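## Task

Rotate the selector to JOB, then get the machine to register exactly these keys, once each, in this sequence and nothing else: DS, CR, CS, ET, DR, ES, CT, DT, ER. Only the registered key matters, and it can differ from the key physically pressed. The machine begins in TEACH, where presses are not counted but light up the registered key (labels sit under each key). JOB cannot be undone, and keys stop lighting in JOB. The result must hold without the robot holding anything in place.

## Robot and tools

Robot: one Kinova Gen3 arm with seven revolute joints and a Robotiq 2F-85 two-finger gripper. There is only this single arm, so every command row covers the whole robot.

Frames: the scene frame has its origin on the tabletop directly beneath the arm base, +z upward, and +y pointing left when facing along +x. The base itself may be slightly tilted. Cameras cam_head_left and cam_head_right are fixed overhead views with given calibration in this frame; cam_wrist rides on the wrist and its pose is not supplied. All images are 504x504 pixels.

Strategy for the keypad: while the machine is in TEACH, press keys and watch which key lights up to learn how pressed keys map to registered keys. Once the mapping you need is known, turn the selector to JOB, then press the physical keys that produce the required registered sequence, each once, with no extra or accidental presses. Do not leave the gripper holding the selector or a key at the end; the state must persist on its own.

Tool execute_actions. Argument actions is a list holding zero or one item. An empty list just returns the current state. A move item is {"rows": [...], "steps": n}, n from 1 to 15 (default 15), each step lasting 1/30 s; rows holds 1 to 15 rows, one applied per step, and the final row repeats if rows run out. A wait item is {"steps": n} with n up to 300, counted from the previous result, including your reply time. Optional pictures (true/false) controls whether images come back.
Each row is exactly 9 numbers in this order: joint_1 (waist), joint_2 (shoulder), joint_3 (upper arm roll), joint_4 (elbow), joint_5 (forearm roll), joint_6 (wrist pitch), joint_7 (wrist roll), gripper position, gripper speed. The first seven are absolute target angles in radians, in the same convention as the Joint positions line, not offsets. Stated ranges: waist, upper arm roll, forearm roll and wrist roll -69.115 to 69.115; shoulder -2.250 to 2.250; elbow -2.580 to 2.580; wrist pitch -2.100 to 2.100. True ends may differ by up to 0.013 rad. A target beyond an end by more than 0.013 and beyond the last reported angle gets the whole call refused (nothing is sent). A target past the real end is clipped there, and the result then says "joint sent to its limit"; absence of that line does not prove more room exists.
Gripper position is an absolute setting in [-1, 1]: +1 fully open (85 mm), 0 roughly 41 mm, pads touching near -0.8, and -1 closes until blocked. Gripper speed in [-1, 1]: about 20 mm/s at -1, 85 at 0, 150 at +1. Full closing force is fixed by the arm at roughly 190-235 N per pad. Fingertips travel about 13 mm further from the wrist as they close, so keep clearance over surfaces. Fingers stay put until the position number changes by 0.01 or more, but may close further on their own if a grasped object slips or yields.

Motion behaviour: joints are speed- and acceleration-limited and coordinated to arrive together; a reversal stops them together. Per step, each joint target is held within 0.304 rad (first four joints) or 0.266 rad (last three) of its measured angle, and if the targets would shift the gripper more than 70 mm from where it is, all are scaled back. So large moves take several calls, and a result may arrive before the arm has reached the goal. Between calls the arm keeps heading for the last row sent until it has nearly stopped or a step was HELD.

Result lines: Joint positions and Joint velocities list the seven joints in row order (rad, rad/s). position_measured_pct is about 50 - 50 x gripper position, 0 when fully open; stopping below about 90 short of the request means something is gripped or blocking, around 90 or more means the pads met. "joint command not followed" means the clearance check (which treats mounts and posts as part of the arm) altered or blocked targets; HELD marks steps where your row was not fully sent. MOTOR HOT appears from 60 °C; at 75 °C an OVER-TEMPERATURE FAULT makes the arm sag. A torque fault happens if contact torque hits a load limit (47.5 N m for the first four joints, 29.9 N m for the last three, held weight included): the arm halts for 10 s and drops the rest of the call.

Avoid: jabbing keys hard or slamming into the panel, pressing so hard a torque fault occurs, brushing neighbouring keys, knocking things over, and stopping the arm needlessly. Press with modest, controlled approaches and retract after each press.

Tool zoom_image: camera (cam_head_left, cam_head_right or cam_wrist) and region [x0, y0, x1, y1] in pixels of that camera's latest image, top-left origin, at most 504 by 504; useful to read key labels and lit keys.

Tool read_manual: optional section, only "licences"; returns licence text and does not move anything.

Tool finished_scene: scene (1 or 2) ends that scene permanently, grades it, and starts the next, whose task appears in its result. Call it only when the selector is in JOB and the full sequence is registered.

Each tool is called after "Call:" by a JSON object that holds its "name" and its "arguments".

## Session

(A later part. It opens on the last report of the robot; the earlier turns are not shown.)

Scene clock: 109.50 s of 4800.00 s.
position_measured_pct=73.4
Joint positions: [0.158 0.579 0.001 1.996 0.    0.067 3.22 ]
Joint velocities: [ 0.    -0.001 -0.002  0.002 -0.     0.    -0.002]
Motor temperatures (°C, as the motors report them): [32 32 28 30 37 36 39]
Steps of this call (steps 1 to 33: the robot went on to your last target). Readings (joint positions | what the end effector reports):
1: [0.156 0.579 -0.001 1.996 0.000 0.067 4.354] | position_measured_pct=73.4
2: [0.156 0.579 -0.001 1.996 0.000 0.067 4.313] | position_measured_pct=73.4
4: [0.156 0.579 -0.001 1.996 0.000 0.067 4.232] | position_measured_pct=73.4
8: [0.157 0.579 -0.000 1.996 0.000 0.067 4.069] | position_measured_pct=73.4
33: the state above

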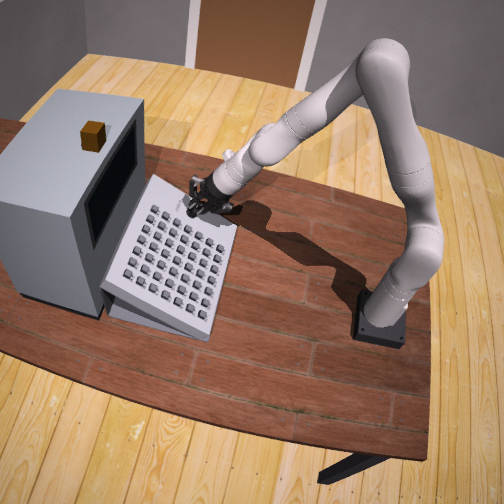

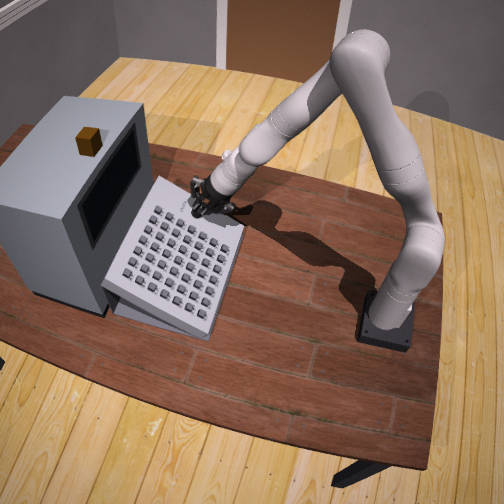

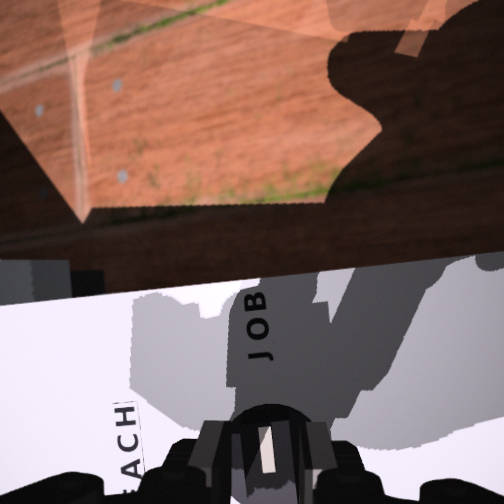

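Call:
{"name": "execute_actions", "arguments": {"actions": [{"rows":[[0.157,0.51,0,2.018,0,0.112,3.32,-0.35,0]],"steps":9}], "pictures": false}}

Call:
{"name": "execute_actions", "arguments": {"actions": [{"rows":[[-0.1936,0.531,0,1.958,0,0.151,4.6,-1,0]],"steps":15}], "pictures": false}}

Call:
{"name": "execute_actions", "arguments": {"actions": [{"rows":[[-0.1936,0.5487,0,1.9516,0,0.1397,4.6,-1,0]],"steps":15}], "pictures": false}}

Call:
{"name": "execute_actions", "arguments": {"actions": [{"rows":[[-0.1936,0.5487,0,1.9516,0,0.1397,4.6,-1,0]],"steps":13}], "pictures": false}}

Call:
{"name": "execute_actions", "arguments": {"actions": [{"rows":[[-0.1936,0.569,0,1.9442,0,0.1269,4.6,-1,0],[-0.1936,0.569,0,1.9442,0,0.1269,4.6,-1,0],[-0.1936,0.5765,0,1.9414,0,0.1221,4.6,-1,0],[-0.1936,0.584,0,1.9386,0,0.1173,4.6,-1,0],[-0.1936,0.5892,0,1.9367,0,0.1141,4.6,-1,0]],"steps":11}], "pictures": false}}

Call:
{"name": "execute_actions", "arguments": {"actions": [{"rows":[[-0.1936,0.5487,0,1.9516,0,0.1397,4.6,-1,0],[-0.1936,0.5487,0,1.9516,0,0.1397,4.6,-1,0],[-0.1936,0.5487,0,1.9516,0,0.1397,4.6,-1,0],[-0.1936,0.5487,0,1.9516,0,0.1397,4.6,-1,0],[-0.1936,0.5487,0,1.9516,0,0.1397,4.6,-1,0],[-0.242,0.5646,0,1.8362,0,0.2392,4.6,-1,0]],"steps":15}], "pictures": false}}

Call:
{"name": "execute_actions", "arguments": {"actions": [{"rows":[[-0.242,0.5718,0,1.8335,0,0.2347,4.6,-1,0],[-0.242,0.5814,0,1.8299,0,0.2287,4.6,-1,0],[-0.242,0.5886,0,1.8272,0,0.2242,4.6,-1,0],[-0.242,0.5958,0,1.8245,0,0.2197,4.6,-1,0],[-0.242,0.6018,0,1.8222,0,0.216,4.6,-1,0],[-0.242,0.6073,0,1.8202,0,0.2125,4.6,-1,0]],"steps":12}], "pictures": false}}

Call:
{"name": "execute_actions", "arguments": {"actions": [{"rows":[[-0.242,0.5646,0,1.8362,0,0.2392,4.6,-1,0],[-0.242,0.5646,0,1.8362,0,0.2392,4.6,-1,0],[-0.242,0.5646,0,1.8362,0,0.2392,4.6,-1,0],[-0.242,0.5646,0,1.8362,0,0.2392,4.6,-1,0],[-0.186,0.5646,0,1.8362,0,0.2392,4.6,-1,0]],"steps":13}], "pictures": false}}

Call:
{"name": "execute_actions", "arguments": {"actions": [{"rows":[[-0.186,0.5814,0,1.8299,0,0.2287,4.6,-1,0],[-0.186,0.5814,0,1.8299,0,0.2287,4.6,-1,0],[-0.186,0.5886,0,1.8272,0,0.2242,4.6,-1,0],[-0.186,0.5958,0,1.8245,0,0.2197,4.6,-1,0],[-0.186,0.6035,0,1.8216,0,0.2149,4.6,-1,0]],"steps":11}], "pictures": false}}

Call:
{"name": "execute_actions", "arguments": {"actions": [{"rows":[[-0.186,0.5646,0,1.8362,0,0.2392,4.6,-1,0],[-0.186,0.5646,0,1.8362,0,0.2392,4.6,-1,0],[-0.186,0.5646,0,1.8362,0,0.2392,4.6,-1,0],[-0.186,0.5646,0,1.8362,0,0.2392,4.6,-1,0],[-0.186,0.5646,0,1.8362,0,0.2392,4.6,-1,0],[-0.139,0.5406,0,2.0657,0,0.0337,4.6,-1,0]],"steps":15}], "pictures": false}}

Call:
{"name": "execute_actions", "arguments": {"actions": [{"rows":[[-0.139,0.5406,0,2.0657,0,0.0337,4.6,-1,0],[-0.139,0.5406,0,2.0657,0,0.0337,4.6,-1,0],[-0.139,0.5406,0,2.0657,0,0.0337,4.6,-1,0],[-0.139,0.5406,0,2.0657,0,0.0337,4.6,-1,0],[-0.139,0.5596,0,2.0588,0,0.0216,4.6,-1,0],[-0.139,0.5596,0,2.0588,0,0.0216,4.6,-1,0],[-0.139,0.5677,0,2.0558,0,0.0165,4.6,-1,0],[-0.139,0.5745,0,2.0533,0,0.0122,4.6,-1,0],[-0.139,0.5812,0,2.0508,0,0.008,4.6,-1,0]],"steps":15}], "pictures": false}}

Call:
{"name": "execute_actions", "arguments": {"actions": [{"rows":[[-0.139,0.5406,0,2.0657,0,0.0337,4.6,-1,0],[-0.139,0.5406,0,2.0657,0,0.0337,4.6,-1,0],[-0.139,0.5406,0,2.0657,0,0.0337,4.6,-1,0],[-0.139,0.5406,0,2.0657,0,0.0337,4.6,-1,0],[-0.139,0.5406,0,2.0657,0,0.0337,4.6,-1,0],[-0.2521,0.5487,0,1.9516,0,0.1397,4.6,-1,0]],"steps":15}], "pictures": false}}

Call:
{"name": "execute_actions", "arguments": {"actions": [{"rows":[[-0.2521,0.5487,0,1.9516,0,0.1397,4.6,-1,0],[-0.2521,0.5487,0,1.9516,0,0.1397,4.6,-1,0],[-0.2521,0.569,0,1.9442,0,0.1269,4.6,-1,0],[-0.2521,0.569,0,1.9442,0,0.1269,4.6,-1,0],[-0.2521,0.5765,0,1.9414,0,0.1221,4.6,-1,0],[-0.2521,0.584,0,1.9386,0,0.1173,4.6,-1,0],[-0.2521,0.5892,0,1.9367,0,0.1141,4.6,-1,0],[-0.2521,0.594,0,1.9349,0,0.111,4.6,-1,0]],"steps":14}], "pictures": false}}

Call:
{"name": "execute_actions", "arguments": {"actions": [{"rows":[[-0.2521,0.5487,0,1.9516,0,0.1397,4.6,-1,0],[-0.2521,0.5487,0,1.9516,0,0.1397,4.6,-1,0],[-0.2521,0.5487,0,1.9516,0,0.1397,4.6,-1,0],[-0.2521,0.5487,0,1.9516,0,0.1397,4.6,-1,0],[-0.2015,0.5406,0,2.0657,0,0.0337,4.6,-1,0]],"steps":15}], "pictures": false}}

Call:
{"name": "execute_actions", "arguments": {"actions": [{"rows":[[-0.2015,0.5623,0,2.0578,0,0.0199,4.6,-1,0],[-0.2015,0.5623,0,2.0578,0,0.0199,4.6,-1,0],[-0.2015,0.5704,0,2.0548,0,0.0148,4.6,-1,0],[-0.2015,0.5772,0,2.0523,0,0.0105,4.6,-1,0],[-0.2015,0.5843,0,2.0497,0,0.006,4.6,-1,0]],"steps":11}], "pictures": false}}

Call:
{"name": "execute_actions", "arguments": {"actions": [{"rows":[[-0.2015,0.535,0,2.0675,0,0.0375,4.6,-1,0],[-0.2015,0.535,0,2.0675,0,0.0375,4.6,-1,0],[-0.2015,0.535,0,2.0675,0,0.0375,4.6,-1,0],[-0.2015,0.535,0,2.0675,0,0.0375,4.6,-1,0],[-0.2015,0.535,0,2.0675,0,0.0375,4.6,-1,0],[-0.2015,0.535,0,2.0675,0,0.0375,4.6,-1,0],[-0.129,0.5646,0,1.8362,0,0.2392,4.6,-1,0]],"steps":15}], "pictures": false}}

Call:
{"name": "execute_actions", "arguments": {"actions": [{"rows":[[-0.129,0.5646,0,1.8362,0,0.2392,4.6,-1,0]],"steps":6}], "pictures": false}}

Call:
{"name": "execute_actions", "arguments": {"actions": [{"rows":[[-0.129,0.5814,0,1.8299,0,0.2287,4.6,-1,0],[-0.129,0.5814,0,1.8299,0,0.2287,4.6,-1,0],[-0.129,0.5886,0,1.8272,0,0.2242,4.6,-1,0],[-0.129,0.5958,0,1.8245,0,0.2197,4.6,-1,0],[-0.129,0.6012,0,1.8225,0,0.2163,4.6,-1,0]],"steps":11}], "pictures": false}}

Call:
{"name": "execute_actions", "arguments": {"actions": [{"rows":[[-0.129,0.5646,0,1.8362,0,0.2392,4.6,-1,0],[-0.129,0.5646,0,1.8362,0,0.2392,4.6,-1,0],[-0.129,0.5646,0,1.8362,0,0.2392,4.6,-1,0],[-0.129,0.5646,0,1.8362,0,0.2392,4.6,-1,0],[-0.134,0.5487,0,1.9516,0,0.1397,4.6,-1,0]],"steps":15}], "pictures": false}}

Call:
{"name": "execute_actions", "arguments": {"actions": [{"rows":[[-0.134,0.5664,0,1.9451,0,0.1285,4.6,-1,0],[-0.134,0.5664,0,1.9451,0,0.1285,4.6,-1,0],[-0.134,0.574,0,1.9423,0,0.1237,4.6,-1,0],[-0.134,0.5816,0,1.9395,0,0.1189,4.6,-1,0],[-0.134,0.5872,0,1.9374,0,0.1154,4.6,-1,0]],"steps":11}], "pictures": false}}

Call:
{"name": "execute_actions", "arguments": {"actions": [{"rows":[[-0.134,0.5487,0,1.9516,0,0.1397,4.6,-1,0],[-0.134,0.5487,0,1.9516,0,0.1397,4.6,-1,0],[-0.134,0.5487,0,1.9516,0,0.1397,4.6,-1,0],[-0.134,0.5487,0,1.9516,0,0.1397,4.6,-1,0],[-0.263,0.546,0,2.0638,0,0.0302,4.6,-1,0]],"steps":15}], "pictures": false}}

Call:
{"name": "execute_actions", "arguments": {"actions": [{"rows":[[-0.263,0.546,0,2.0638,0,0.0302,4.6,-1,0],[-0.263,0.546,0,2.0638,0,0.0302,4.6,-1,0],[-0.263,0.5677,0,2.0558,0,0.0165,4.6,-1,0],[-0.263,0.5677,0,2.0558,0,0.0165,4.6,-1,0],[-0.263,0.5758,0,2.0528,0,0.0114,4.6,-1,0],[-0.263,0.5825,0,2.0503,0,0.0071,4.6,-1,0],[-0.263,0.5888,0,2.048,0,0.0032,4.6,-1,0]],"steps":13}], "pictures": false}}

Call:
{"name": "execute_actions", "arguments": {"actions": [{"rows":[[-0.263,0.535,0,2.0675,0,0.0375,4.6,-1,0]],"steps":10}], "pictures": false}}

Scene clock: 159.47 s of 4800.00 s.
position_measured_pct=67.5
Joint positions: [0.157 0.513 0.    2.018 0.    0.112 3.32 ]
Joint velocities: [-0.001 -0.019 -0.001  0.012  0.     0.009  0.005]
Motor temperatures (°C, as the motors report them): [32 32 28 30 37 36 39]
Steps of this call (steps 1 to 15: the robot went on to your last target; steps 16 to 90: nothing new was sent; then 46.67 s passed at rest; steps 91 to 99: all 9 steps of this action). Readings (joint positions | what the end effector reports):
91: [0.158 0.578 0.001 1.997 0.000 0.068 3.221] | position_measured_pct=73.4
92: [0.158 0.571 0.000 1.998 0.000 0.071 3.228] | position_measured_pct=72.6
94: [0.157 0.542 -0.000 2.007 -0.000 0.088 3.266] | position_measured_pct=69.4
98: [0.157 0.514 0.000 2.017 0.000 0.111 3.319] | position_measured_pct=67.5
99: the state above

Scene clock: 159.97 s of 4800.00 s.
position_measured_pct=91.7
Joint positions: [-0.137  0.528 -0.001  1.967 -0.     0.145  3.717]
Joint velocities: [-0.336  0.016  0.004 -0.056  0.001  0.038  1.215]
Motor temperatures (°C, as the motors report them): [32 32 28 30 37 36 39]
Steps of this call (steps 1 to 15: all 15 steps of this action). Readings (joint positions | what the end effector reports):
1: [0.156 0.513 0.000 2.018 0.000 0.112 3.321] | position_measured_pct=67.5
2: [0.149 0.514 0.002 2.017 0.000 0.113 3.325] | position_measured_pct=67.9
4: [0.119 0.516 0.003 2.012 0.000 0.116 3.348] | position_measured_pct=72.2
8: [0.011 0.522 0.001 1.992 0.000 0.128 3.446] | position_measured_pct=83.3
15: the state above

Scene clock: 160.47 s of 4800.00 s.
position_measured_pct=91.7
Joint positions: [-0.191  0.547 -0.     1.952 -0.     0.14   4.327]
Joint velocities: [-0.016  0.01  -0.002 -0.004 -0.001 -0.005  1.216]
Motor temperatures (°C, as the motors report them): [32 32 28 30 37 36 39]
Steps of this call (steps 1 to 15: all 15 steps of this action). Readings (joint positions | what the end effector reports):
1: [-0.147 0.529 -0.001 1.965 -0.000 0.146 3.758] | position_measured_pct=91.7
2: [-0.156 0.530 -0.001 1.963 -0.000 0.146 3.798] | position_measured_pct=91.7
4: [-0.168 0.535 -0.001 1.959 -0.000 0.145 3.880] | position_measured_pct=91.7
8: [-0.183 0.542 -0.000 1.955 -0.000 0.142 4.042] | position_measured_pct=91.7
15: the state above

Scene clock: 160.90 s of 4800.00 s.
position_measured_pct=91.7
Joint positions: [-0.194  0.549 -0.     1.952  0.     0.14   4.6  ]
Joint velocities: [-0.    -0.001  0.002 -0.    -0.001  0.     0.002]
Motor temperatures (°C, as the motors report them): [32 32 28 30 37 36 39]
Steps of this call (steps 1 to 13: all 13 steps of this action). Readings (joint positions | what the end effector reports):
1: [-0.192 0.547 -0.000 1.952 -0.000 0.140 4.367] | position_measured_pct=91.7
2: [-0.192 0.548 -0.000 1.952 -0.000 0.140 4.408] | position_measured_pct=91.7
4: [-0.193 0.548 -0.000 1.952 -0.000 0.140 4.489] | position_measured_pct=91.7
8: [-0.193 0.549 -0.000 1.952 0.000 0.140 4.596] | position_measured_pct=91.7
13: the state above

Scene clock: 161.27 s of 4800.00 s.
position_measured_pct=91.7
Joint positions: [-0.193  0.585  0.     1.939 -0.     0.116  4.6  ]
Joint velocities: [ 0.    -0.001  0.    -0.002  0.     0.002  0.   ]
Motor temperatures (°C, as the motors report them): [32 32 28 30 37 36 39]
Steps of this call (steps 1 to 11: all 11 steps of this action). Readings (joint positions | what the end effector reports):
1: [-0.194 0.550 0.000 1.951 -0.000 0.139 4.600] | position_measured_pct=91.7
2: [-0.194 0.557 0.000 1.949 -0.000 0.136 4.600] | position_measured_pct=91.7
4: [-0.194 0.573 0.000 1.943 0.000 0.126 4.600] | position_measured_pct=91.7
8: [-0.193 0.584 0.000 1.939 -0.000 0.116 4.600] | position_measured_pct=91.7
11: the state above

Scene clock: 161.77 s of 4800.00 s.
position_measured_pct=91.7
Joint positions: [-0.24   0.563 -0.001  1.837 -0.     0.237  4.6  ]
Joint velocities: [-0.009 -0.006  0.012 -0.032  0.002  0.032 -0.   ]
Motor temperatures (°C, as the motors report them): [32 32 28 30 37 36 39]
Steps of this call (steps 1 to 15: all 15 steps of this action). Readings (joint positions | what the end effector reports):
1: [-0.193 0.584 0.000 1.939 -0.000 0.117 4.600] | position_measured_pct=91.7
2: [-0.194 0.579 0.000 1.941 -0.000 0.119 4.600] | position_measured_pct=91.7
4: [-0.194 0.557 -0.000 1.948 -0.000 0.132 4.600] | position_measured_pct=91.7
8: [-0.202 0.554 0.001 1.937 0.000 0.158 4.600] | position_measured_pct=91.7
15: the state above

Scene clock: 162.17 s of 4800.00 s.
position_measured_pct=91.7
Joint positions: [-0.242  0.603  0.     1.822 -0.     0.215  4.6  ]
Joint velocities: [-0.    -0.001  0.001 -0.001 -0.001 -0.     0.001]
Motor temperatures (°C, as the motors report them): [32 32 28 30 37 36 39]
Steps of this call (steps 1 to 12: all 12 steps of this action). Readings (joint positions | what the end effector reports):
1: [-0.240 0.565 -0.001 1.836 -0.000 0.238 4.600] | position_measured_pct=91.7
2: [-0.241 0.570 -0.000 1.834 -0.000 0.235 4.600] | position_measured_pct=91.7
4: [-0.241 0.585 0.000 1.829 0.000 0.227 4.600] | position_measured_pct=91.7
8: [-0.242 0.602 0.000 1.822 -0.000 0.216 4.600] | position_measured_pct=91.7
12: the state above

Scene clock: 162.60 s of 4800.00 s.
position_measured_pct=91.7
Joint positions: [-0.188  0.565  0.001  1.836  0.     0.239  4.6  ]
Joint velocities: [ 0.014 -0.004 -0.027  0.001 -0.003 -0.     0.001]
Motor temperatures (°C, as the motors report them): [32 32 28 30 37 36 39]
Steps of this call (steps 1 to 13: all 13 steps of this action). Readings (joint positions | what the end effector reports):
1: [-0.242 0.602 0.000 1.822 -0.000 0.215 4.600] | position_measured_pct=91.7
2: [-0.242 0.597 0.000 1.824 -0.000 0.217 4.600] | position_measured_pct=91.7
4: [-0.242 0.574 -0.000 1.832 -0.000 0.230 4.600] | position_measured_pct=91.7
8: [-0.208 0.566 -0.003 1.836 -0.000 0.239 4.600] | position_measured_pct=91.7
13: the state above

Scene clock: 162.97 s of 4800.00 s.
position_measured_pct=91.7
Joint positions: [-0.186  0.599 -0.     1.824 -0.     0.217  4.6  ]
Joint velocities: [ 0.     0.    -0.001 -0.001 -0.     0.     0.001]
Motor temperatures (°C, as the motors report them): [32 32 28 30 37 36 39]
Steps of this call (steps 1 to 11: all 11 steps of this action). Readings (joint positions | what the end effector reports):
1: [-0.188 0.566 0.000 1.836 -0.000 0.239 4.600] | position_measured_pct=91.7
2: [-0.187 0.572 0.000 1.833 -0.000 0.235 4.600] | position_measured_pct=91.7
4: [-0.187 0.587 0.000 1.828 -0.000 0.227 4.600] | position_measured_pct=91.7
8: [-0.186 0.598 -0.000 1.824 -0.000 0.218 4.600] | position_measured_pct=91.7
11: the state above

Scene clock: 163.47 s of 4800.00 s.
position_measured_pct=91.7
Joint positions: [-0.146  0.543  0.001  2.034  0.     0.064  4.6  ]
Joint velocities: [ 0.101 -0.023  0.003  0.552  0.    -0.512 -0.   ]
Motor temperatures (°C, as the motors report them): [32 32 28 30 37 36 39]
Steps of this call (steps 1 to 15: all 15 steps of this action). Readings (joint positions | what the end effector reports):
1: [-0.186 0.598 -0.000 1.824 -0.000 0.217 4.600] | position_measured_pct=91.7
2: [-0.186 0.593 -0.000 1.826 -0.000 0.220 4.600] | position_measured_pct=91.7
4: [-0.186 0.571 -0.000 1.833 -0.000 0.232 4.600] | position_measured_pct=91.7
8: [-0.182 0.560 -0.001 1.854 -0.000 0.224 4.600] | position_measured_pct=91.7
15: the state above

Scene clock: 163.97 s of 4800.00 s.
position_measured_pct=91.7
Joint positions: [-0.139  0.577 -0.     2.053 -0.     0.01   4.6  ]
Joint velocities: [ 0.    -0.    -0.001 -0.002 -0.001 -0.001  0.   ]
Motor temperatures (°C, as the motors report them): [32 32 28 30 37 36 39]
Steps of this call (steps 1 to 15: all 15 steps of this action). Readings (joint positions | what the end effector reports):
1: [-0.143 0.543 0.001 2.050 0.000 0.050 4.600] | position_measured_pct=91.7
2: [-0.141 0.542 0.001 2.060 -0.000 0.040 4.600] | position_measured_pct=91.7
4: [-0.140 0.542 0.000 2.065 -0.000 0.035 4.600] | position_measured_pct=91.7
8: [-0.139 0.565 0.000 2.058 -0.000 0.020 4.600] | position_measured_pct=91.7
15: the state above

Scene clock: 164.47 s of 4800.00 s.
position_measured_pct=91.7
Joint positions: [-0.247  0.548 -0.003  1.952 -0.     0.138  4.6  ]
Joint velocities: [-0.02  -0.007  0.032 -0.027  0.001  0.035  0.001]
Motor temperatures (°C, as the motors report them): [32 32 28 30 37 36 39]
Steps of this call (steps 1 to 15: all 15 steps of this action). Readings (joint positions | what the end effector reports):
1: [-0.139 0.576 -0.000 2.053 -0.000 0.010 4.600] | position_measured_pct=91.7
2: [-0.139 0.571 -0.000 2.055 -0.000 0.013 4.600] | position_measured_pct=91.7
4: [-0.139 0.549 -0.000 2.062 -0.000 0.025 4.600] | position_measured_pct=91.7
8: [-0.159 0.544 0.002 2.051 -0.000 0.053 4.600] | position_measured_pct=91.7
15: the state above

Scene clock: 164.93 s of 4800.00 s.
position_measured_pct=91.7
Joint positions: [-0.252  0.589  0.     1.937 -0.     0.113  4.6  ]
Joint velocities: [-0.    -0.     0.001  0.001  0.     0.    -0.   ]
Motor temperatures (°C, as the motors report them): [32 32 28 30 37 36 39]
Steps of this call (steps 1 to 14: all 14 steps of this action). Readings (joint positions | what the end effector reports):
1: [-0.248 0.548 -0.001 1.952 -0.000 0.139 4.600] | position_measured_pct=91.7
2: [-0.249 0.548 -0.000 1.952 -0.000 0.139 4.600] | position_measured_pct=91.7
4: [-0.250 0.556 0.000 1.949 0.000 0.136 4.600] | position_measured_pct=91.7
8: [-0.251 0.586 0.000 1.938 0.000 0.117 4.600] | position_measured_pct=91.7
14: the state above

Scene clock: 165.43 s of 4800.00 s.
position_measured_pct=91.7
Joint positions: [-0.203  0.542  0.     2.065 -0.     0.034  4.6  ]
Joint velocities: [ 0.013 -0.007 -0.014  0.006  0.    -0.016  0.   ]
Motor temperatures (°C, as the motors report them): [32 32 28 30 37 36 39]
Steps of this call (steps 1 to 15: all 15 steps of this action). Readings (joint positions | what the end effector reports):
1: [-0.252 0.588 0.000 1.938 -0.000 0.114 4.600] | position_measured_pct=91.7
2: [-0.252 0.583 0.000 1.939 -0.000 0.116 4.600] | position_measured_pct=91.7
4: [-0.252 0.560 -0.000 1.947 -0.000 0.129 4.600] | position_measured_pct=91.7
8: [-0.236 0.544 -0.001 1.991 -0.000 0.113 4.600] | position_measured_pct=91.7
15: the state above

Scene clock: 165.80 s of 4800.00 s.
position_measured_pct=91.7
Joint positions: [-0.202  0.58  -0.     2.052 -0.     0.008  4.6  ]
Joint velocities: [ 0.    -0.001 -0.002 -0.001 -0.    -0.001  0.001]
Motor temperatures (°C, as the motors report them): [32 32 28 30 37 36 39]
Steps of this call (steps 1 to 11: all 11 steps of this action). Readings (joint positions | what the end effector reports):
1: [-0.203 0.543 0.000 2.065 0.000 0.033 4.600] | position_measured_pct=91.7
2: [-0.203 0.549 0.000 2.063 0.000 0.030 4.600] | position_measured_pct=91.7
4: [-0.202 0.567 0.000 2.057 -0.000 0.019 4.600] | position_measured_pct=91.7
8: [-0.202 0.579 -0.000 2.053 -0.000 0.009 4.600] | position_measured_pct=91.7
11: the state above

Scene clock: 166.30 s of 4800.00 s.
position_measured_pct=91.7
Joint positions: [-0.146  0.56   0.     1.893  0.     0.189  4.6  ]
Joint velocities: [ 0.204  0.051  0.014 -0.748  0.001  0.634 -0.   ]
Motor temperatures (°C, as the motors report them): [32 32 28 30 37 36 39]
Steps of this call (steps 1 to 15: all 15 steps of this action). Readings (joint positions | what the end effector reports):
1: [-0.202 0.579 -0.000 2.053 -0.000 0.009 4.600] | position_measured_pct=91.7
2: [-0.202 0.574 -0.000 2.054 -0.000 0.011 4.600] | position_measured_pct=91.7
4: [-0.202 0.549 -0.000 2.062 -0.000 0.025 4.600] | position_measured_pct=91.7
8: [-0.199 0.539 -0.000 2.061 -0.000 0.043 4.600] | position_measured_pct=91.7
15: the state above

Scene clock: 166.50 s of 4800.00 s.
position_measured_pct=91.7
Joint positions: [-0.131  0.563  0.     1.837  0.     0.239  4.6  ]
Joint velocities: [ 0.013  0.01  -0.013 -0.009 -0.     0.016  0.001]
Motor temperatures (°C, as the motors report them): [32 32 28 30 37 36 39]
Steps of this call (steps 1 to 6: all 6 steps of this action). Readings (joint positions | what the end effector reports):
1: [-0.140 0.561 0.001 1.871 0.000 0.208 4.600] | position_measured_pct=91.7
2: [-0.136 0.562 0.001 1.854 0.000 0.223 4.600] | position_measured_pct=91.7
4: [-0.132 0.563 0.001 1.838 0.000 0.236 4.600] | position_measured_pct=91.7
6: the state above

Scene clock: 166.87 s of 4800.00 s.
position_measured_pct=91.7
Joint positions: [-0.129  0.597 -0.     1.824 -0.     0.218  4.6  ]
Joint velocities: [ 0.     0.     0.     0.001  0.001  0.002 -0.   ]
Motor temperatures (°C, as the motors report them): [32 32 28 30 37 36 39]
Steps of this call (steps 1 to 11: all 11 steps of this action). Readings (joint positions | what the end effector reports):
1: [-0.130 0.565 0.000 1.836 0.000 0.238 4.600] | position_measured_pct=91.7
2: [-0.130 0.571 0.000 1.833 -0.000 0.235 4.600] | position_measured_pct=91.7
4: [-0.130 0.586 0.000 1.829 0.000 0.227 4.600] | position_measured_pct=91.7
8: [-0.129 0.597 -0.000 1.824 -0.000 0.219 4.600] | position_measured_pct=91.7
11: the state above

Scene clock: 167.37 s of 4800.00 s.
position_measured_pct=91.7
Joint positions: [-0.134  0.55  -0.     1.951 -0.     0.14   4.6  ]
Joint velocities: [-0.002 -0.011  0.001  0.005 -0.    -0.017 -0.   ]
Motor temperatures (°C, as the motors report them): [32 32 28 30 37 36 39]
Steps of this call (steps 1 to 15: all 15 steps of this action). Readings (joint positions | what the end effector reports):
1: [-0.129 0.596 -0.000 1.824 -0.000 0.219 4.600] | position_measured_pct=91.7
2: [-0.129 0.591 -0.000 1.826 -0.000 0.221 4.600] | position_measured_pct=91.7
4: [-0.129 0.570 -0.000 1.833 -0.000 0.233 4.600] | position_measured_pct=91.7
8: [-0.131 0.554 0.000 1.874 0.000 0.213 4.600] | position_measured_pct=91.7
15: the state above

Scene clock: 167.73 s of 4800.00 s.
position_measured_pct=91.7
Joint positions: [-0.134  0.583  0.     1.94  -0.     0.118  4.6  ]
Joint velocities: [ 0.    -0.001  0.    -0.002 -0.001  0.001 -0.001]
Motor temperatures (°C, as the motors report them): [32 32 28 30 37 36 39]
Steps of this call (steps 1 to 11: all 11 steps of this action). Readings (joint positions | what the end effector reports):
1: [-0.134 0.551 0.000 1.951 -0.000 0.139 4.600] | position_measured_pct=91.7
2: [-0.134 0.557 0.000 1.949 -0.000 0.136 4.600] | position_measured_pct=91.7
4: [-0.134 0.572 0.000 1.944 0.000 0.127 4.600] | position_measured_pct=91.7
8: [-0.134 0.582 0.000 1.940 -0.000 0.118 4.600] | position_measured_pct=91.7
11: the state above

Scene clock: 168.23 s of 4800.00 s.
position_measured_pct=91.7
Joint positions: [-0.258  0.547 -0.002  2.063  0.     0.031  4.6  ]
Joint velocities: [-0.03  -0.004  0.041  0.013  0.    -0.025  0.001]
Motor temperatures (°C, as the motors report them): [32 32 28 30 37 36 39]
Steps of this call (steps 1 to 15: all 15 steps of this action). Readings (joint positions | what the end effector reports):
1: [-0.134 0.582 0.000 1.940 -0.000 0.118 4.600] | position_measured_pct=91.7
2: [-0.134 0.577 0.000 1.942 -0.000 0.120 4.600] | position_measured_pct=91.7
4: [-0.134 0.555 -0.000 1.949 -0.000 0.132 4.600] | position_measured_pct=91.7
8: [-0.170 0.548 0.003 1.986 0.000 0.116 4.600] | position_measured_pct=91.7
15: the state above

Scene clock: 168.67 s of 4800.00 s.
position_measured_pct=91.7
Joint positions: [-0.263  0.584  0.     2.051 -0.     0.005  4.6  ]
Joint velocities: [-0.    -0.001  0.001  0.     0.    -0.001 -0.001]
Motor temperatures (°C, as the motors report them): [32 32 28 30 37 36 39]
Steps of this call (steps 1 to 13: all 13 steps of this action). Readings (joint positions | what the end effector reports):
1: [-0.259 0.547 -0.001 2.063 -0.000 0.031 4.600] | position_measured_pct=91.7
2: [-0.260 0.546 -0.000 2.064 -0.000 0.030 4.600] | position_measured_pct=91.7
4: [-0.261 0.554 0.000 2.061 0.000 0.026 4.600] | position_measured_pct=91.7
8: [-0.262 0.585 0.000 2.050 -0.000 0.007 4.600] | position_measured_pct=91.7
13: the state above

Scene clock: 169.00 s of 4800.00 s.
position_measured_pct=91.7
Joint positions: [-0.263  0.537  0.     2.067 -0.     0.038  4.6  ]
Joint velocities: [-0.001 -0.013 -0.002  0.002  0.     0.     0.   ]
Motor temperatures (°C, as the motors report them): [32 32 28 30 37 36 39]
Steps of this call (steps 1 to 10: all 10 steps of this action). Readings (joint positions | what the end effector reports):
1: [-0.263 0.583 0.000 2.051 -0.000 0.006 4.600] | position_measured_pct=91.7
2: [-0.263 0.578 0.000 2.052 -0.000 0.008 4.600] | position_measured_pct=91.7
4: [-0.263 0.553 -0.000 2.060 -0.000 0.022 4.600] | position_measured_pct=91.7
8: [-0.263 0.537 0.000 2.067 -0.000 0.037 4.600] | position_measured_pct=91.7
10: the state above

Call:
{"name": "finished_scene", "arguments": {"scene": 2}}

The scene is finished: the task was done.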